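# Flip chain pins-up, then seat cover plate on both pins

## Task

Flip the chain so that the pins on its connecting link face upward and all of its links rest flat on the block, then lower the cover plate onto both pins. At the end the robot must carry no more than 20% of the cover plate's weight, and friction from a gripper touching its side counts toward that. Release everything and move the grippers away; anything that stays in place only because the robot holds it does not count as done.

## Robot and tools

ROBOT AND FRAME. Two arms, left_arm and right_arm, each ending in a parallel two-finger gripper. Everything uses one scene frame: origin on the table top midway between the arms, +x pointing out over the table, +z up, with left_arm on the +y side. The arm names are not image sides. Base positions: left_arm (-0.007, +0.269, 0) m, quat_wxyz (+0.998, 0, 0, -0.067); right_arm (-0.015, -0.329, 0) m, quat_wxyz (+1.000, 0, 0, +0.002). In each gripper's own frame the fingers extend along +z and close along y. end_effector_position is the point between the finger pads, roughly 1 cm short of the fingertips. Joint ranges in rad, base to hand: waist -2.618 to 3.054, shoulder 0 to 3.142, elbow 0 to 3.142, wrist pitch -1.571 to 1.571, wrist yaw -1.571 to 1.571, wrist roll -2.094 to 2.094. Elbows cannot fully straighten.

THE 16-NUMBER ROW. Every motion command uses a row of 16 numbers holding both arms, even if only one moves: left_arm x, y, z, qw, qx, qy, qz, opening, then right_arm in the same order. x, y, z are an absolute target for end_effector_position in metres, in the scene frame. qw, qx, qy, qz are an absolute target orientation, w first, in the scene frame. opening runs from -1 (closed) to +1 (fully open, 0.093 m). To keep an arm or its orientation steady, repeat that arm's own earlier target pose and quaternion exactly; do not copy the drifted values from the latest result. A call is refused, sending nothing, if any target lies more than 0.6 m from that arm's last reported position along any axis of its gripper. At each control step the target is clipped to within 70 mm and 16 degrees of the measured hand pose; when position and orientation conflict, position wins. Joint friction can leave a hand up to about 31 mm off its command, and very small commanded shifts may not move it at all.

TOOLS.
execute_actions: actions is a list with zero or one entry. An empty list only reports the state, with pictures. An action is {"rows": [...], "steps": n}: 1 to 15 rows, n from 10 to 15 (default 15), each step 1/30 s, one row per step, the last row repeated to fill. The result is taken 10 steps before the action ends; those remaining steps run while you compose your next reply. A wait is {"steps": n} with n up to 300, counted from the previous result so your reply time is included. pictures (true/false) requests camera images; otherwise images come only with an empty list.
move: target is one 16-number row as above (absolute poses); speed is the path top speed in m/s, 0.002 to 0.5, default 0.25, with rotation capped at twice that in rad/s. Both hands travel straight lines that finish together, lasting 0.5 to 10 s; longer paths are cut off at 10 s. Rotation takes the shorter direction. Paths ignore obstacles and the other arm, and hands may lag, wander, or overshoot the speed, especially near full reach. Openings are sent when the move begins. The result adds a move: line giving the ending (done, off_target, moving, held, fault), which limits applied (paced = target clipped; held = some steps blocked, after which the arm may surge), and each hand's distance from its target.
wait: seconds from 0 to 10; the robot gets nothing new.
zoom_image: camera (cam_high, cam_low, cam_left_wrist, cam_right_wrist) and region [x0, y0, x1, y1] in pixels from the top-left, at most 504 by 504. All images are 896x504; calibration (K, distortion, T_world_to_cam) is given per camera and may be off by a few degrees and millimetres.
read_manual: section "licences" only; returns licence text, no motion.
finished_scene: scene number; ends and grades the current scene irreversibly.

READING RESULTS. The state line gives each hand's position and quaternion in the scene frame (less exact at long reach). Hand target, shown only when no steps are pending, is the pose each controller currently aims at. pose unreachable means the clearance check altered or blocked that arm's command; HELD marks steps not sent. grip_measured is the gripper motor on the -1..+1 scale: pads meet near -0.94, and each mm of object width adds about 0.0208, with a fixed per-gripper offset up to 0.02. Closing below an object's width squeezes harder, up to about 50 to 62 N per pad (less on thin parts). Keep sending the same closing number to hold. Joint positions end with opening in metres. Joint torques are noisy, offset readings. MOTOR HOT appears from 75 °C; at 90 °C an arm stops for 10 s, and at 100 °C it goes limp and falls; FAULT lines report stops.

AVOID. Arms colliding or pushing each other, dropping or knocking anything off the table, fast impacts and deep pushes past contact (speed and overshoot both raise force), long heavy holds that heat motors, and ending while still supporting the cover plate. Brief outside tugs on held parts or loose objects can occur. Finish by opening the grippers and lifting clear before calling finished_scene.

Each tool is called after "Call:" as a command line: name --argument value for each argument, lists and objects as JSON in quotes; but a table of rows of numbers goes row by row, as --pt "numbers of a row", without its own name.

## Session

Call:
execute_actions --actions '[]'

Scene clock: 0.00 s of 4500.00 s.
left_arm: end_effector_position=(+0.3707, +0.2189, +0.1820) grip_measured=+1.000 end_effector_quat_wxyz=(+0.260, +0.383, +0.857, -0.226) | right_arm: end_effector_position=(+0.2601, -0.5345, +0.1465) grip_measured=+0.981 end_effector_quat_wxyz=(+0.077, +0.615, +0.780, -0.082)
Joint positions: left_arm=[ 0.279  1.745  1.54  -1.127  0.669  0.903  0.093] | right_arm=[-0.558  1.713  1.509 -1.231  0.18   0.77   0.092]
Joint velocities: left_arm=[ 0.002  0.017 -0.002 -0.022  0.051  0.051  0.   ] | right_arm=[ 0.002 -0.012  0.007  0.022 -0.022 -0.022 -0.001]
Joint torques (N m, as the arm reports them, + toward a larger angle): no reading
Hand target (left_arm): +0.371, +0.219, +0.182; +0.260, +0.383, +0.857, -0.226
Hand target (right_arm): +0.260, -0.535, +0.147; +0.077, +0.615, +0.780, -0.082
camera_calibration (this result's frames):
cam_left_wrist: T_world_to_cam=[[-0.781358, -0.594206, 0.190787, 0.383991], [-0.624079, 0.745178, -0.235023, 0.147528], [-0.00251834, -0.302703, -0.953082, 0.320771], [0, 0, 0, 1]] pos_world=[0.392911, 0.215334, 0.267133]
cam_right_wrist: T_world_to_cam=[[-0.972111, -0.23028, 0.0444012, 0.124132], [-0.216721, 0.95443, 0.205171, 0.572273], [-0.0896246, 0.189826, -0.977719, 0.345073], [0, 0, 0, 1]] pos_world=[0.275621, -0.583113, 0.214459]

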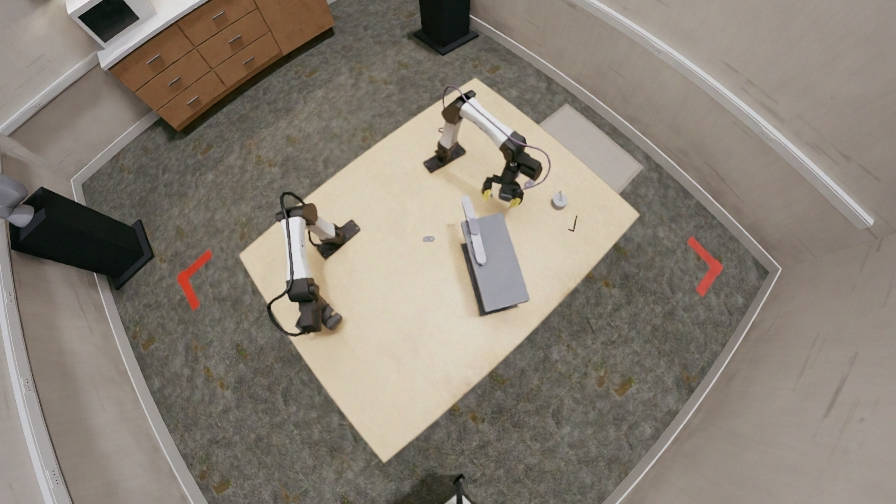

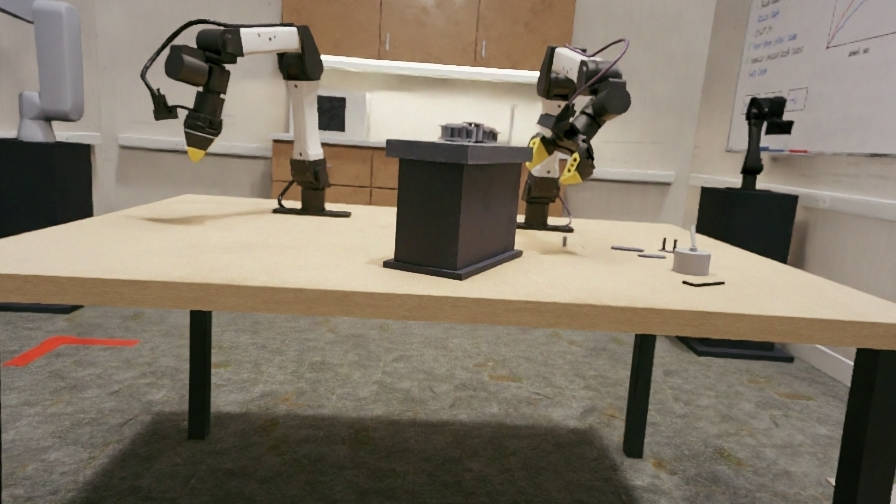

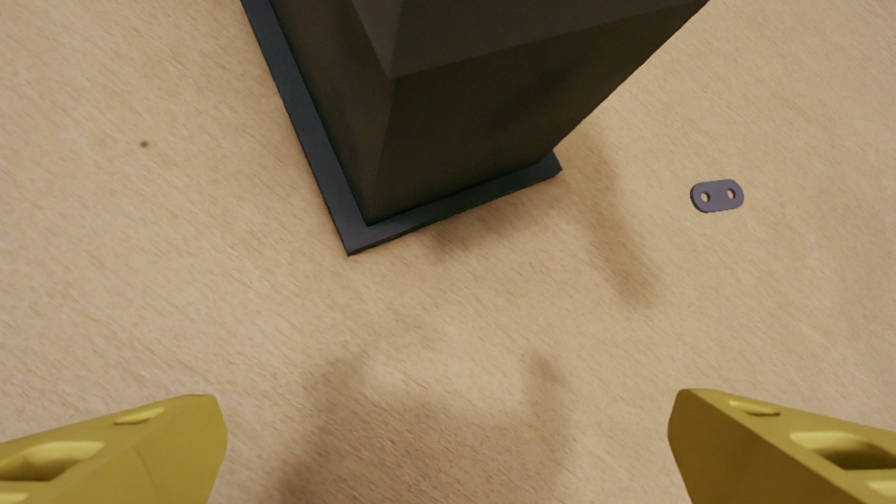

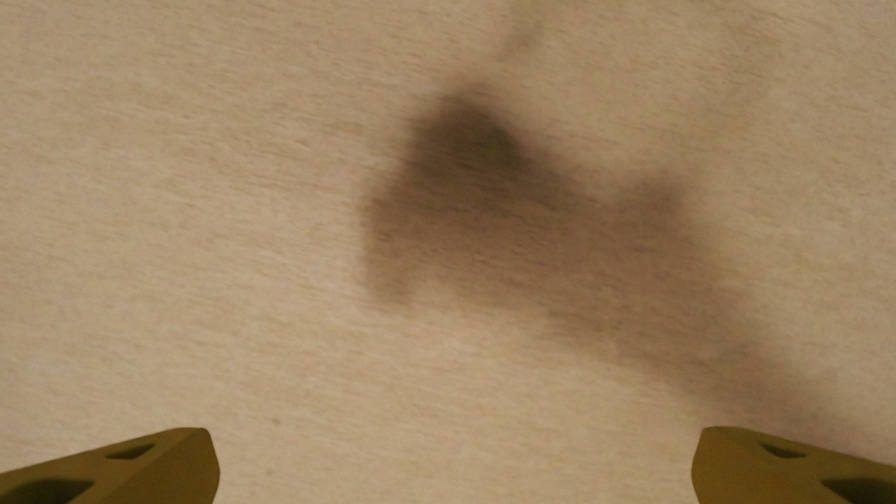

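Call:
move --target '[0.28,0.15,0.33,0.37,0.231,0.894,-0.096,1,0.2601,-0.5345,0.1465,0.077,0.615,0.780,-0.082,1]'

Scene clock: 1.97 s of 4500.00 s.
left_arm: end_effector_position=(+0.2806, +0.1490, +0.3303) grip_measured=+1.000 end_effector_quat_wxyz=(+0.378, +0.231, +0.890, -0.104) | right_arm: end_effector_position=(+0.2601, -0.5345, +0.1465) grip_measured=+0.981 end_effector_quat_wxyz=(+0.077, +0.615, +0.780, -0.082)
Joint positions: left_arm=[-0.182  1.215  1.553 -1.115  0.15   0.13   0.093] | right_arm=[-0.558  1.713  1.509 -1.231  0.18   0.77   0.092]
Joint velocities: left_arm=[ 0.002  0.007  0.002  0.022 -0.022 -0.007  0.   ] | right_arm=[-0.012 -0.002  0.007  0.095  0.037 -0.051  0.   ]
Joint torques (N m, as the arm reports them, + toward a larger angle): left_arm=[-0.81 -2.96  8.75  1.91 -0.09 -0.14] | right_arm=[-0.55 -8.35  5.81  0.7   0.1   0.01]
Hand target (left_arm): +0.277, +0.150, +0.330; +0.371, +0.228, +0.894, -0.101
Hand target (right_arm): +0.260, -0.535, +0.147; +0.077, +0.615, +0.780, -0.082
Off the commanded pose (left_arm): 0.001 m, 1 deg.
Off the commanded pose (right_arm): 0.000 m, 0 deg.
Kept back: nothing.
move: done
camera_calibration (this result's frames):
cam_left_wrist: T_world_to_cam=[[-0.501572, -0.865025, 0.0125234, 0.264417], [-0.811066, 0.465149, -0.354694, 0.311962], [0.300994, -0.188062, -0.934898, 0.332507], [0, 0, 0, 1]] pos_world=[0.285563, 0.146151, 0.4182]
cam_right_wrist: T_world_to_cam=[[-0.972111, -0.23028, 0.0444012, 0.124132], [-0.216721, 0.95443, 0.205171, 0.572273], [-0.0896246, 0.189826, -0.977719, 0.345073], [0, 0, 0, 1]] pos_world=[0.275621, -0.583113, 0.214459]

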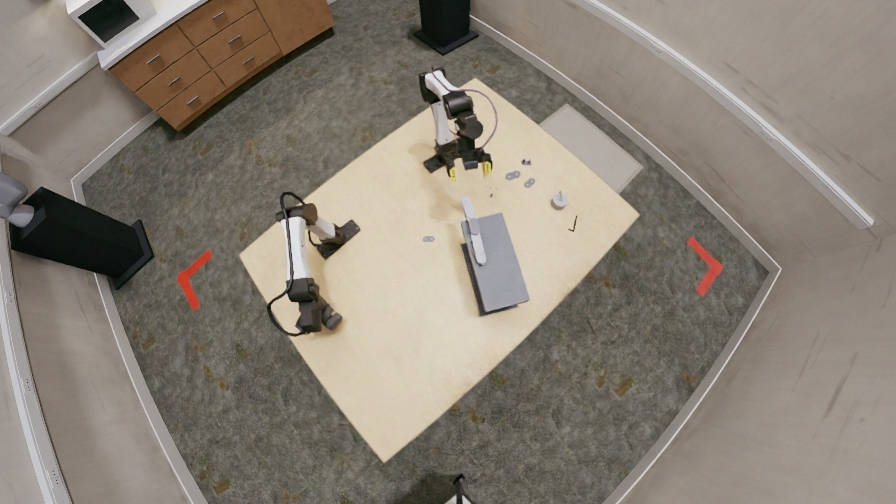

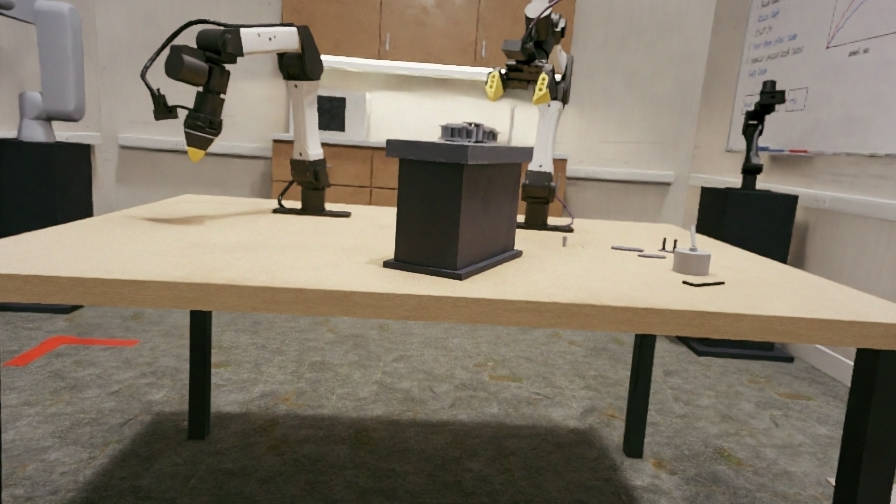

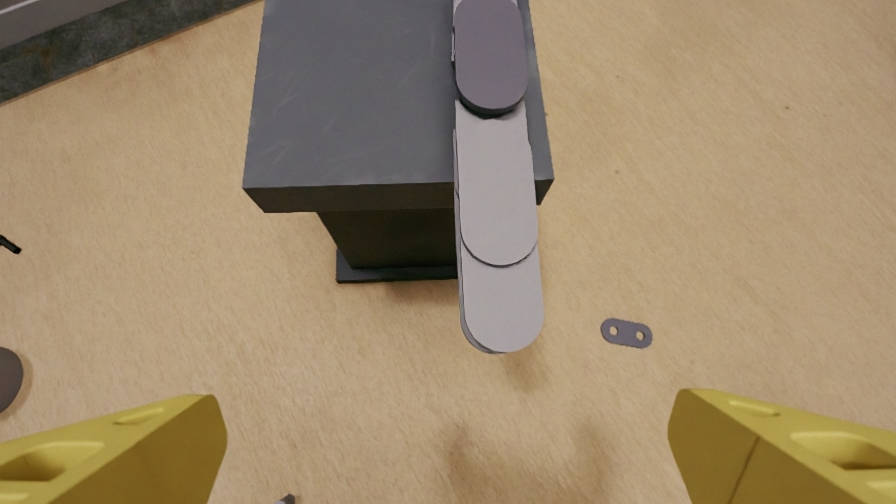

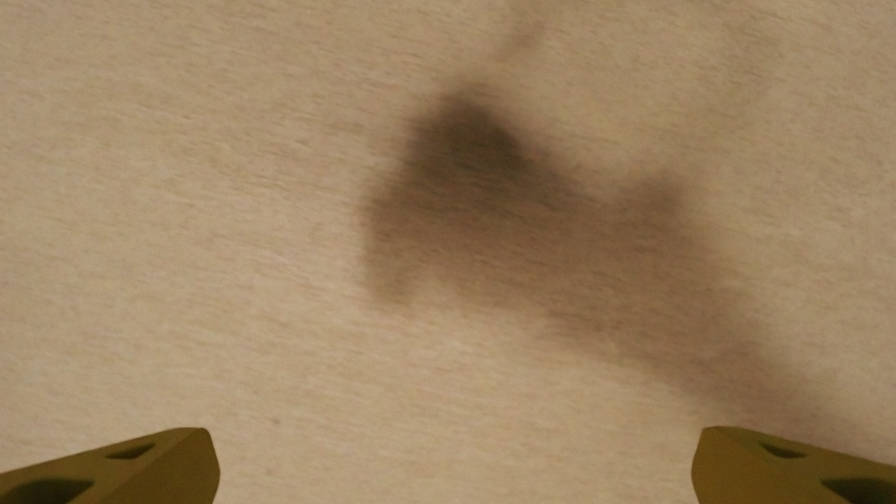

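Call:
move --target '[0.34,0.165,0.30,0.612,0.612,0.354,0.354,1,0.2601,-0.5345,0.1465,0.077,0.615,0.780,-0.082,1]' --speed 0.4

Call:
move --target '[0.34,0.165,0.228,0.612,0.612,0.354,0.354,1,0.2601,-0.5345,0.1465,0.077,0.615,0.780,-0.082,1]' --speed 0.1

Scene clock: 5.43 s of 4500.00 s.
left_arm: end_effector_position=(+0.3361, +0.1645, +0.3160) grip_measured=+1.000 end_effector_quat_wxyz=(+0.617, +0.603, +0.352, +0.363) | right_arm: end_effector_position=(+0.2601, -0.5345, +0.1465) grip_measured=+0.981 end_effector_quat_wxyz=(+0.077, +0.615, +0.780, -0.082)
Joint positions: left_arm=[0.019 0.978 0.647 0.358 0.396 1.564 0.093] | right_arm=[-0.558  1.713  1.509 -1.231  0.18   0.77   0.092]
Joint velocities: left_arm=[-0.002 -0.012  0.007  0.022 -0.007  0.022  0.   ] | right_arm=[ 0.007  0.017 -0.012  0.007  0.037 -0.081 -0.001]
Joint torques (N m, as the arm reports them, + toward a larger angle): left_arm=[ 0.24 -0.99  7.29  2.75  0.08  0.03] | right_arm=[-0.56 -8.33  5.83  0.69  0.11  0.01]
Hand target (left_arm): +0.339, +0.165, +0.302; +0.610, +0.612, +0.355, +0.357
Hand target (right_arm): +0.260, -0.535, +0.147; +0.077, +0.615, +0.780, -0.082
Off the commanded pose (left_arm): 0.016 m, 2 deg.
Off the commanded pose (right_arm): 0.000 m, 0 deg.
Kept back: nothing.
move: off_target (left_arm)
camera_calibration (this result's frames):
cam_left_wrist: T_world_to_cam=[[0.0189639, 0.00240937, -0.999817, 0.308117], [0.0671909, 0.997733, 0.00367878, -0.151348], [0.99756, -0.0672484, 0.0187591, -0.250018], [0, 0, 0, 1]] pos_world=[0.253734, 0.133449, 0.313308]
cam_right_wrist: T_world_to_cam=[[-0.972111, -0.23028, 0.0444012, 0.124132], [-0.216721, 0.95443, 0.205171, 0.572273], [-0.0896246, 0.189826, -0.977719, 0.345073], [0, 0, 0, 1]] pos_world=[0.275621, -0.583113, 0.214459]

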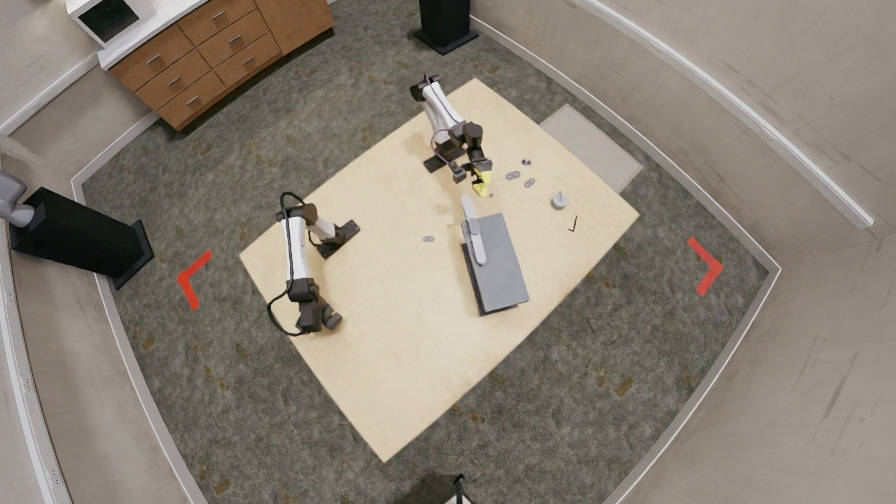

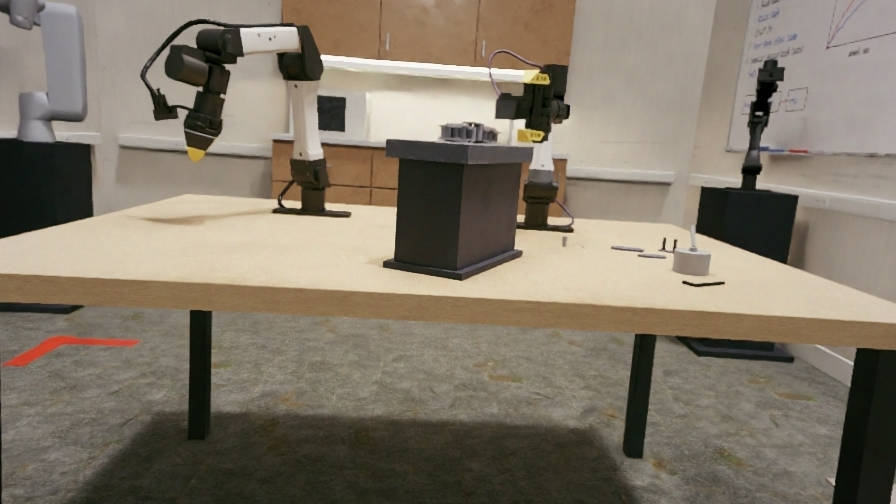

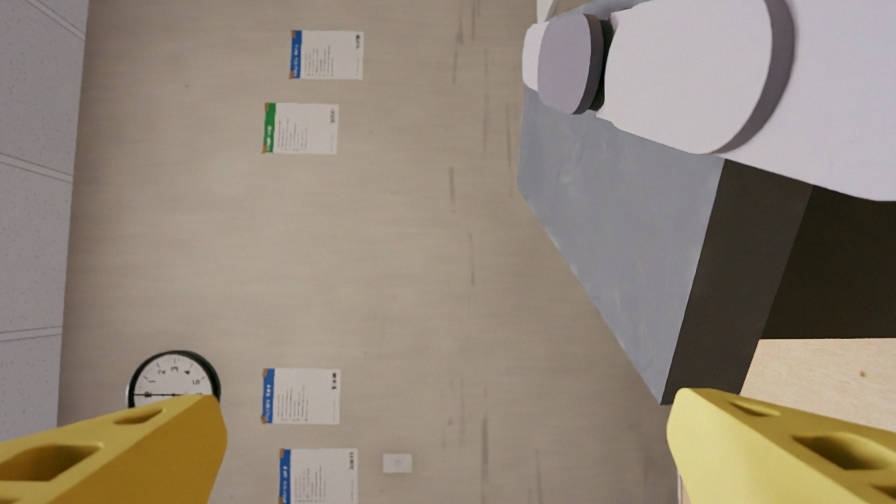

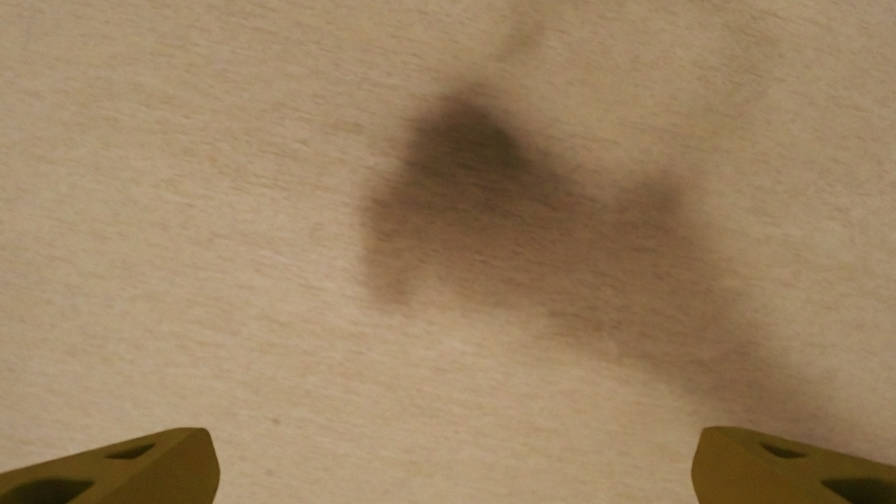

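Scene clock: 6.97 s of 4500.00 s.
left_arm: end_effector_position=(+0.3422, +0.1636, +0.2397) grip_measured=+1.000 end_effector_quat_wxyz=(+0.618, +0.605, +0.350, +0.360) | right_arm: end_effector_position=(+0.2601, -0.5345, +0.1465) grip_measured=+0.981 end_effector_quat_wxyz=(+0.077, +0.615, +0.780, -0.082)
Joint positions: left_arm=[0.025 1.131 0.403 0.752 0.41  1.564 0.093] | right_arm=[-0.558  1.713  1.509 -1.231  0.18   0.77   0.092]
Joint velocities: left_arm=[-0.017  0.007  0.002  0.081 -0.022 -0.037  0.   ] | right_arm=[-0.002 -0.017 -0.012 -0.037 -0.007  0.022 -0.001]
Joint torques (N m, as the arm reports them, + toward a larger angle): left_arm=[ 0.51 -1.53  6.81  2.75  0.07 -0.03] | right_arm=[-0.53 -8.35  5.82  0.68  0.11  0.01]
Hand target (left_arm): +0.342, +0.165, +0.228; +0.612, +0.612, +0.354, +0.354
Hand target (right_arm): +0.260, -0.535, +0.147; +0.077, +0.615, +0.780, -0.082
Off the commanded pose (left_arm): 0.012 m, 1 deg.
Off the commanded pose (right_arm): 0.000 m, 0 deg.
Kept back: nothing.
move: off_target (left_arm)
camera_calibration (this result's frames):
cam_left_wrist: T_world_to_cam=[[0.0156145, 0.00299708, -0.999874, 0.232722], [0.0755706, 0.997132, 0.00416901, -0.153452], [0.997018, -0.0756261, 0.0153433, -0.252379], [0, 0, 0, 1]] pos_world=[0.259589, 0.133228, 0.237205]
cam_right_wrist: T_world_to_cam=[[-0.972111, -0.23028, 0.0444012, 0.124132], [-0.216721, 0.95443, 0.205171, 0.572273], [-0.0896246, 0.189826, -0.977719, 0.345073], [0, 0, 0, 1]] pos_world=[0.275621, -0.583113, 0.214459]

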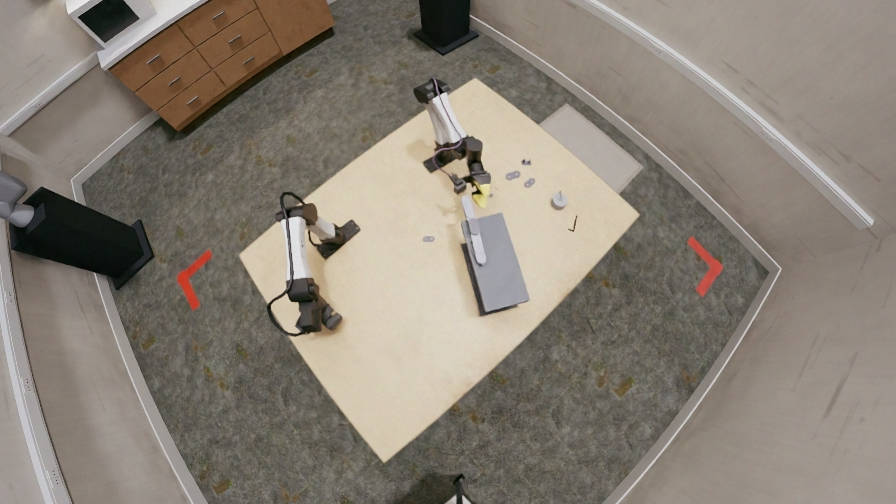

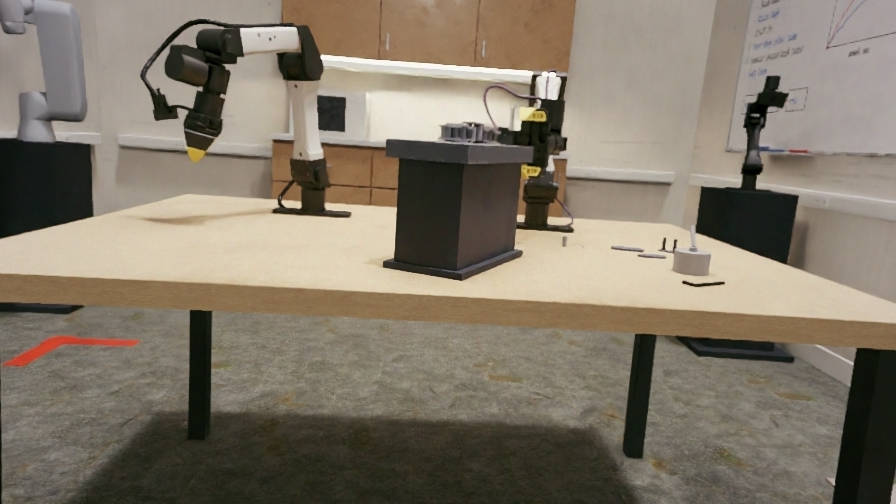

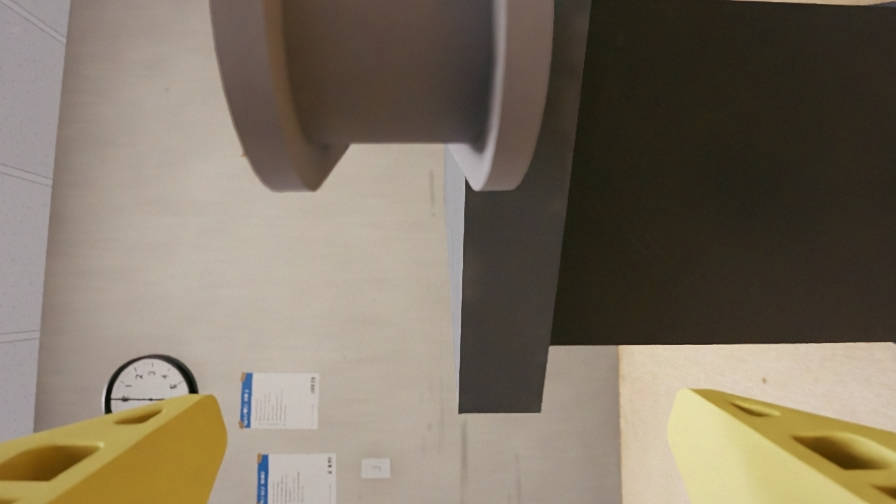

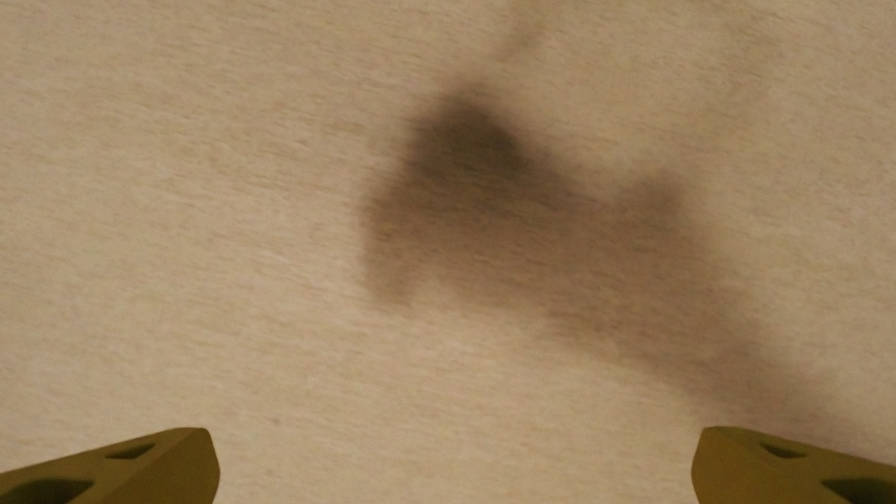

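Chain centre ≈0.246; end pin ≈(0.306,0.107).

Call:
move --target '[0.308,0.104,0.25,0.612,0.612,0.354,0.354,1,0.2601,-0.5345,0.1465,0.077,0.615,0.780,-0.082,1]' --speed 0.1

Scene clock: 8.50 s of 4500.00 s.
left_arm: end_effector_position=(+0.3102, +0.1042, +0.2473) grip_measured=+1.000 end_effector_quat_wxyz=(+0.616, +0.611, +0.353, +0.351) | right_arm: end_effector_position=(+0.2601, -0.5345, +0.1465) grip_measured=+0.981 end_effector_quat_wxyz=(+0.077, +0.615, +0.780, -0.082)
Joint positions: left_arm=[-0.304  1.015  0.403  0.617  0.09   1.564  0.093] | right_arm=[-0.558  1.713  1.509 -1.231  0.18   0.77   0.092]
Joint velocities: left_arm=[ 0.017 -0.002  0.007  0.007 -0.022  0.066  0.   ] | right_arm=[ 0.007 -0.002 -0.007 -0.095  0.022 -0.037 -0.   ]
Joint torques (N m, as the arm reports them, + toward a larger angle): left_arm=[-0.75 -3.64  9.24  2.36 -0.1  -0.13] | right_arm=[-0.64 -8.35  5.86  0.7   0.1   0.02]
Hand target (left_arm): +0.308, +0.104, +0.250; +0.615, +0.610, +0.356, +0.351
Hand target (right_arm): +0.260, -0.535, +0.147; +0.077, +0.615, +0.780, -0.082
Off the commanded pose (left_arm): 0.003 m, 1 deg.
Off the commanded pose (right_arm): 0.000 m, 0 deg.
Kept back: nothing.
move: done
camera_calibration (this result's frames):
cam_left_wrist: T_world_to_cam=[[-0.00372428, 0.00360949, -0.999987, 0.247027], [0.0847869, 0.996394, 0.00328075, -0.0943448], [0.996392, -0.0847735, -0.00401689, -0.219097], [0, 0, 0, 1]] pos_world=[0.227226, 0.0745393, 0.246453]
cam_right_wrist: T_world_to_cam=[[-0.972111, -0.23028, 0.0444012, 0.124132], [-0.216721, 0.95443, 0.205171, 0.572273], [-0.0896246, 0.189826, -0.977719, 0.345073], [0, 0, 0, 1]] pos_world=[0.275621, -0.583113, 0.214459]

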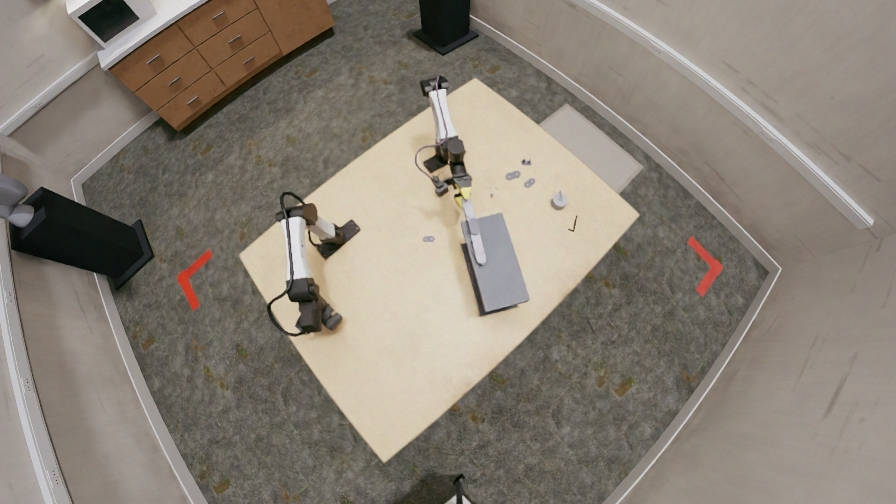

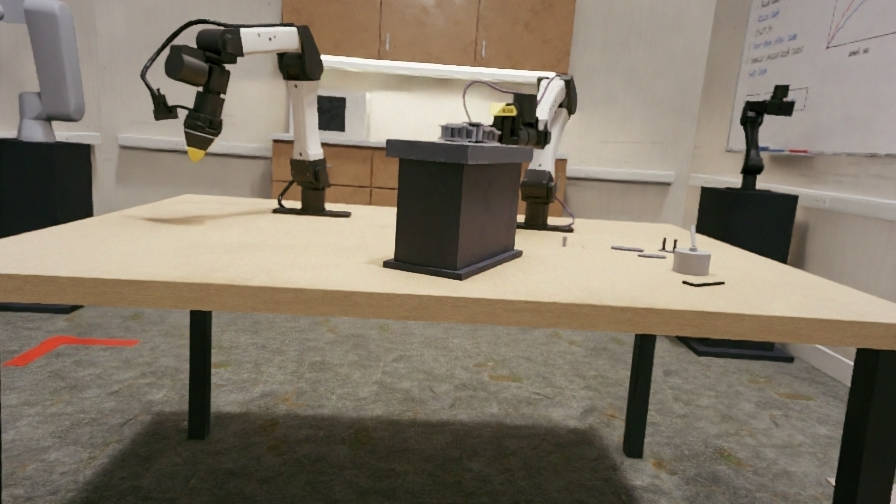

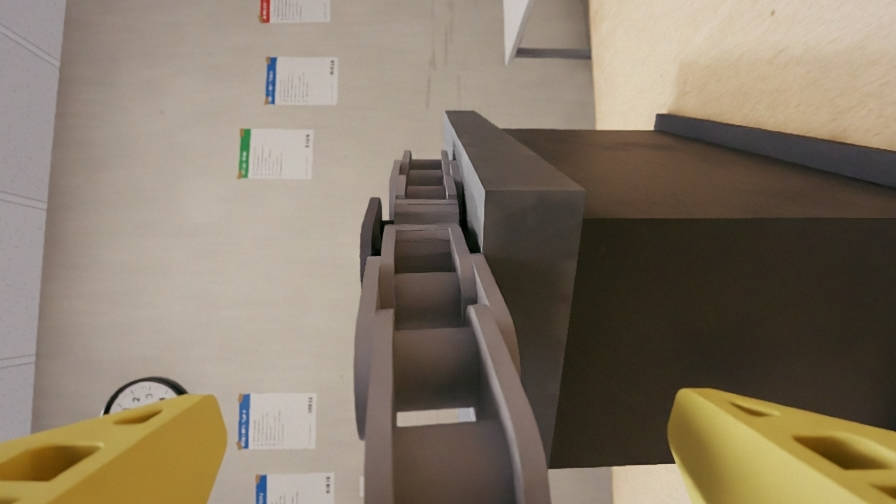

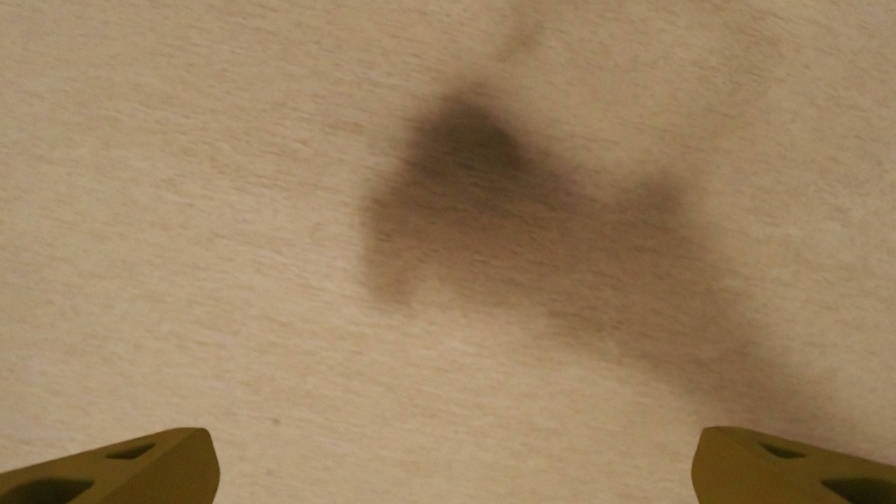

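Call:
move --target '[0.308,0.104,0.25,0.612,0.612,0.354,0.354,-0.65,0.2601,-0.5345,0.1465,0.077,0.615,0.780,-0.082,1]'

Call:
move --target '[0.33,0.126,0.275,0.683,0.183,0.683,-0.183,-0.65,0.2601,-0.5345,0.1465,0.077,0.615,0.780,-0.082,1]' --speed 0.2

Scene clock: 9.50 s of 4500.00 s.
left_arm: end_effector_position=(+0.3103, +0.1045, +0.2523) grip_measured=-0.535 end_effector_quat_wxyz=(+0.619, +0.606, +0.350, +0.356) | right_arm: end_effector_position=(+0.2601, -0.5345, +0.1465) grip_measured=+0.981 end_effector_quat_wxyz=(+0.077, +0.615, +0.780, -0.082)
Joint positions: left_arm=[-0.304  1.012  0.407  0.625  0.088  1.566  0.02 ] | right_arm=[-0.558  1.713  1.509 -1.231  0.18   0.77   0.092]
Joint velocities: left_arm=[-0.012  0.007 -0.007  0.022  0.007 -0.037 -0.001] | right_arm=[-0.007 -0.007  0.012 -0.022 -0.037 -0.022  0.   ]
Joint torques (N m, as the arm reports them, + toward a larger angle): left_arm=[-0.75 -3.66  9.    2.22 -0.14 -0.05] | right_arm=[-0.6  -8.39  5.89  0.7   0.1   0.02]
Hand target (left_arm): +0.308, +0.104, +0.250; +0.613, +0.612, +0.354, +0.354
Hand target (right_arm): +0.260, -0.535, +0.147; +0.077, +0.615, +0.780, -0.082
Off the commanded pose (left_arm): 0.003 m, 1 deg.
Off the commanded pose (right_arm): 0.000 m, 0 deg.
Kept back: nothing.
move: done
camera_calibration (this result's frames):
cam_left_wrist: T_world_to_cam=[[0.01085, -0.00155291, -0.99994, 0.247962], [0.082468, 0.996593, -0.000652883, -0.0930257], [0.996535, -0.082456, 0.0109411, -0.223282], [0, 0, 0, 1]] pos_world=[0.227489, 0.074683, 0.25033]
cam_right_wrist: T_world_to_cam=[[-0.972111, -0.23028, 0.0444012, 0.124132], [-0.216721, 0.95443, 0.205171, 0.572273], [-0.0896246, 0.189826, -0.977719, 0.345073], [0, 0, 0, 1]] pos_world=[0.275621, -0.583113, 0.214459]

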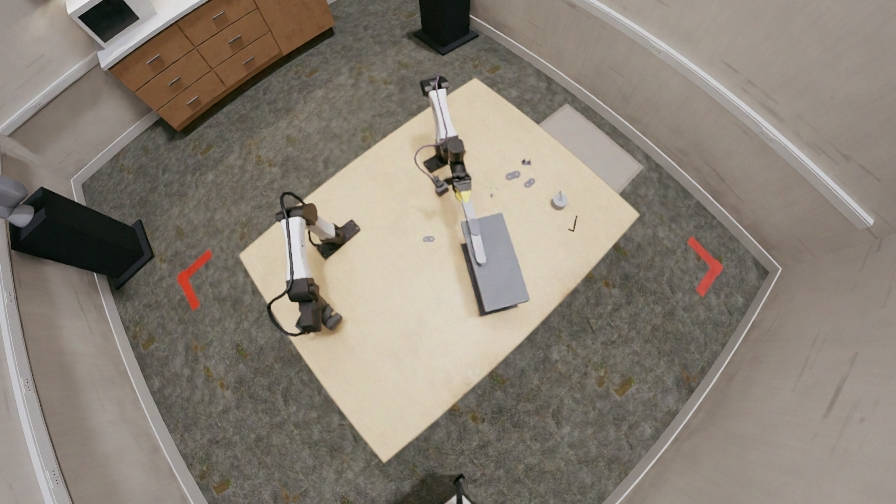

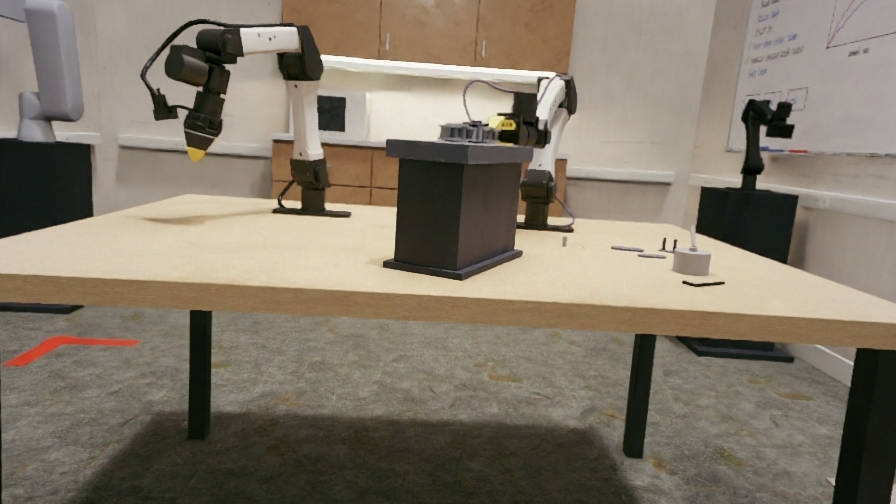

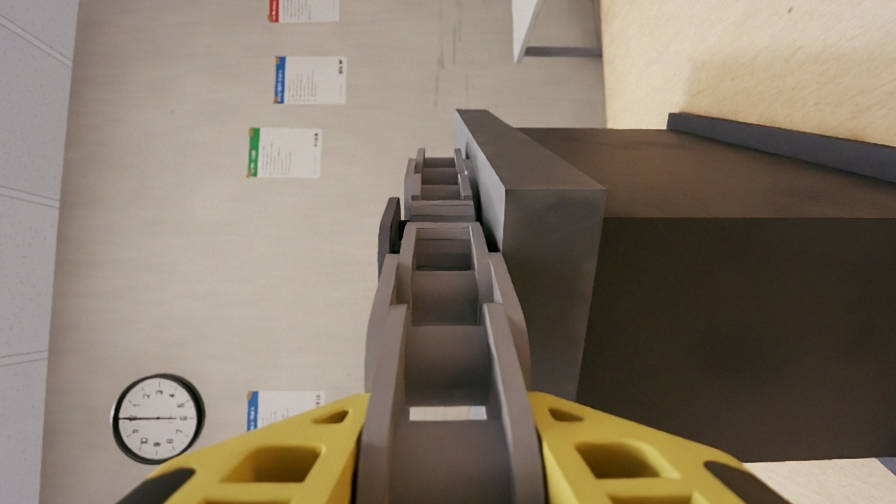

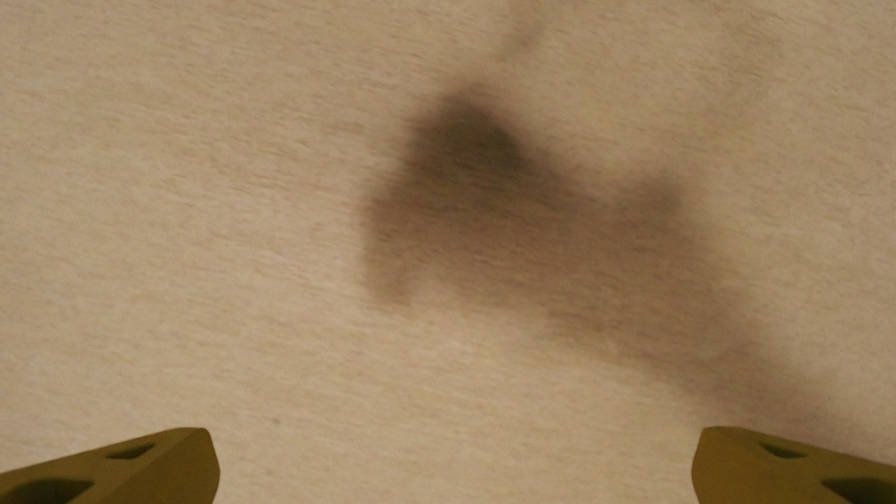

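Scene clock: 13.87 s of 4500.00 s.
left_arm: end_effector_position=(+0.3268, +0.1276, +0.2538) grip_measured=-0.534 end_effector_quat_wxyz=(+0.663, +0.187, +0.704, -0.172) | right_arm: end_effector_position=(+0.2601, -0.5345, +0.1465) grip_measured=+0.981 end_effector_quat_wxyz=(+0.077, +0.615, +0.780, -0.082)
Joint positions: left_arm=[-0.172  1.012  0.496  0.454  0.207  0.019  0.02 ] | right_arm=[-0.558  1.713  1.509 -1.231  0.18   0.77   0.092]
Joint velocities: left_arm=[ 0.002  0.002 -0.007 -0.037 -0.037 -0.022  0.001] | right_arm=[-0.012 -0.017 -0.027  0.066 -0.022 -0.051 -0.   ]
Joint torques (N m, as the arm reports them, + toward a larger angle): left_arm=[ 0.35 -2.66 11.11  3.14  0.14 -0.16] | right_arm=[-0.54 -8.31  5.81  0.69  0.12 -0.01]
Hand target (left_arm): +0.328, +0.127, +0.275; +0.683, +0.185, +0.683, -0.181
Hand target (right_arm): +0.260, -0.535, +0.147; +0.077, +0.615, +0.780, -0.082
Off the commanded pose (left_arm): 0.022 m, 4 deg.
Off the commanded pose (right_arm): 0.000 m, 0 deg.
Kept back: nothing.
move: off_target (left_arm)
camera_calibration (this result's frames):
cam_left_wrist: T_world_to_cam=[[-0.500222, -0.865797, -0.0131845, 0.276201], [-0.412267, 0.251526, -0.875655, 0.361421], [0.761455, -0.432587, -0.482758, 0.00901073], [0, 0, 0, 1]] pos_world=[0.280302, 0.152125, 0.324471]
cam_right_wrist: T_world_to_cam=[[-0.972111, -0.23028, 0.0444012, 0.124132], [-0.216721, 0.95443, 0.205171, 0.572273], [-0.0896246, 0.189826, -0.977719, 0.345073], [0, 0, 0, 1]] pos_world=[0.275621, -0.583113, 0.214459]

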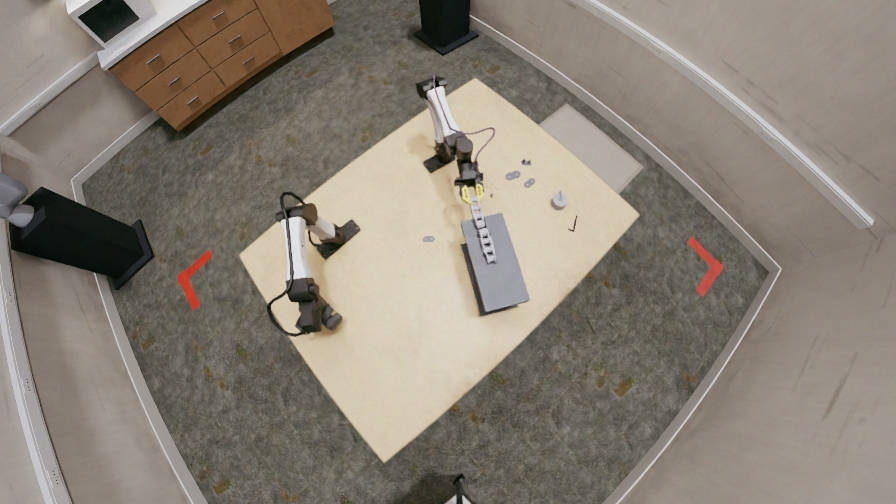

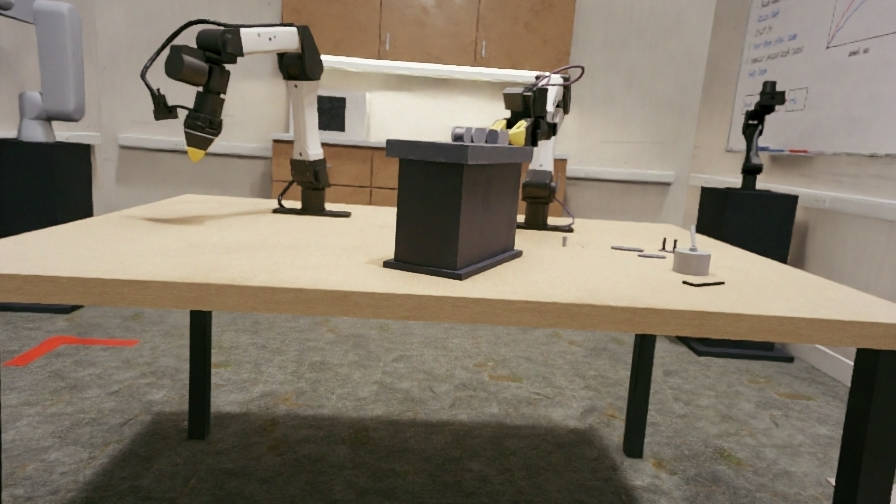

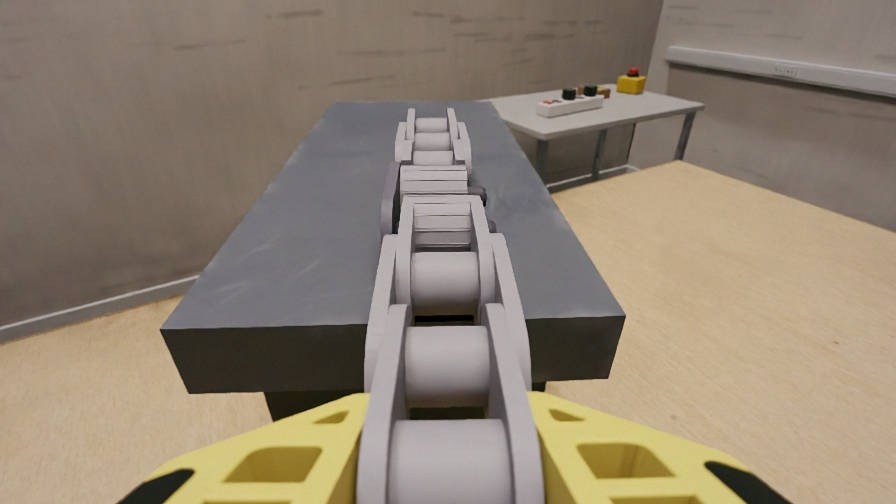

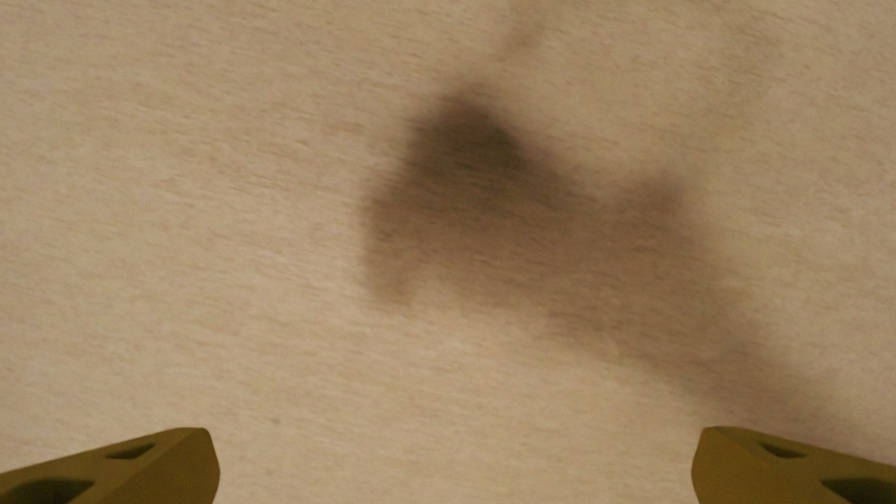

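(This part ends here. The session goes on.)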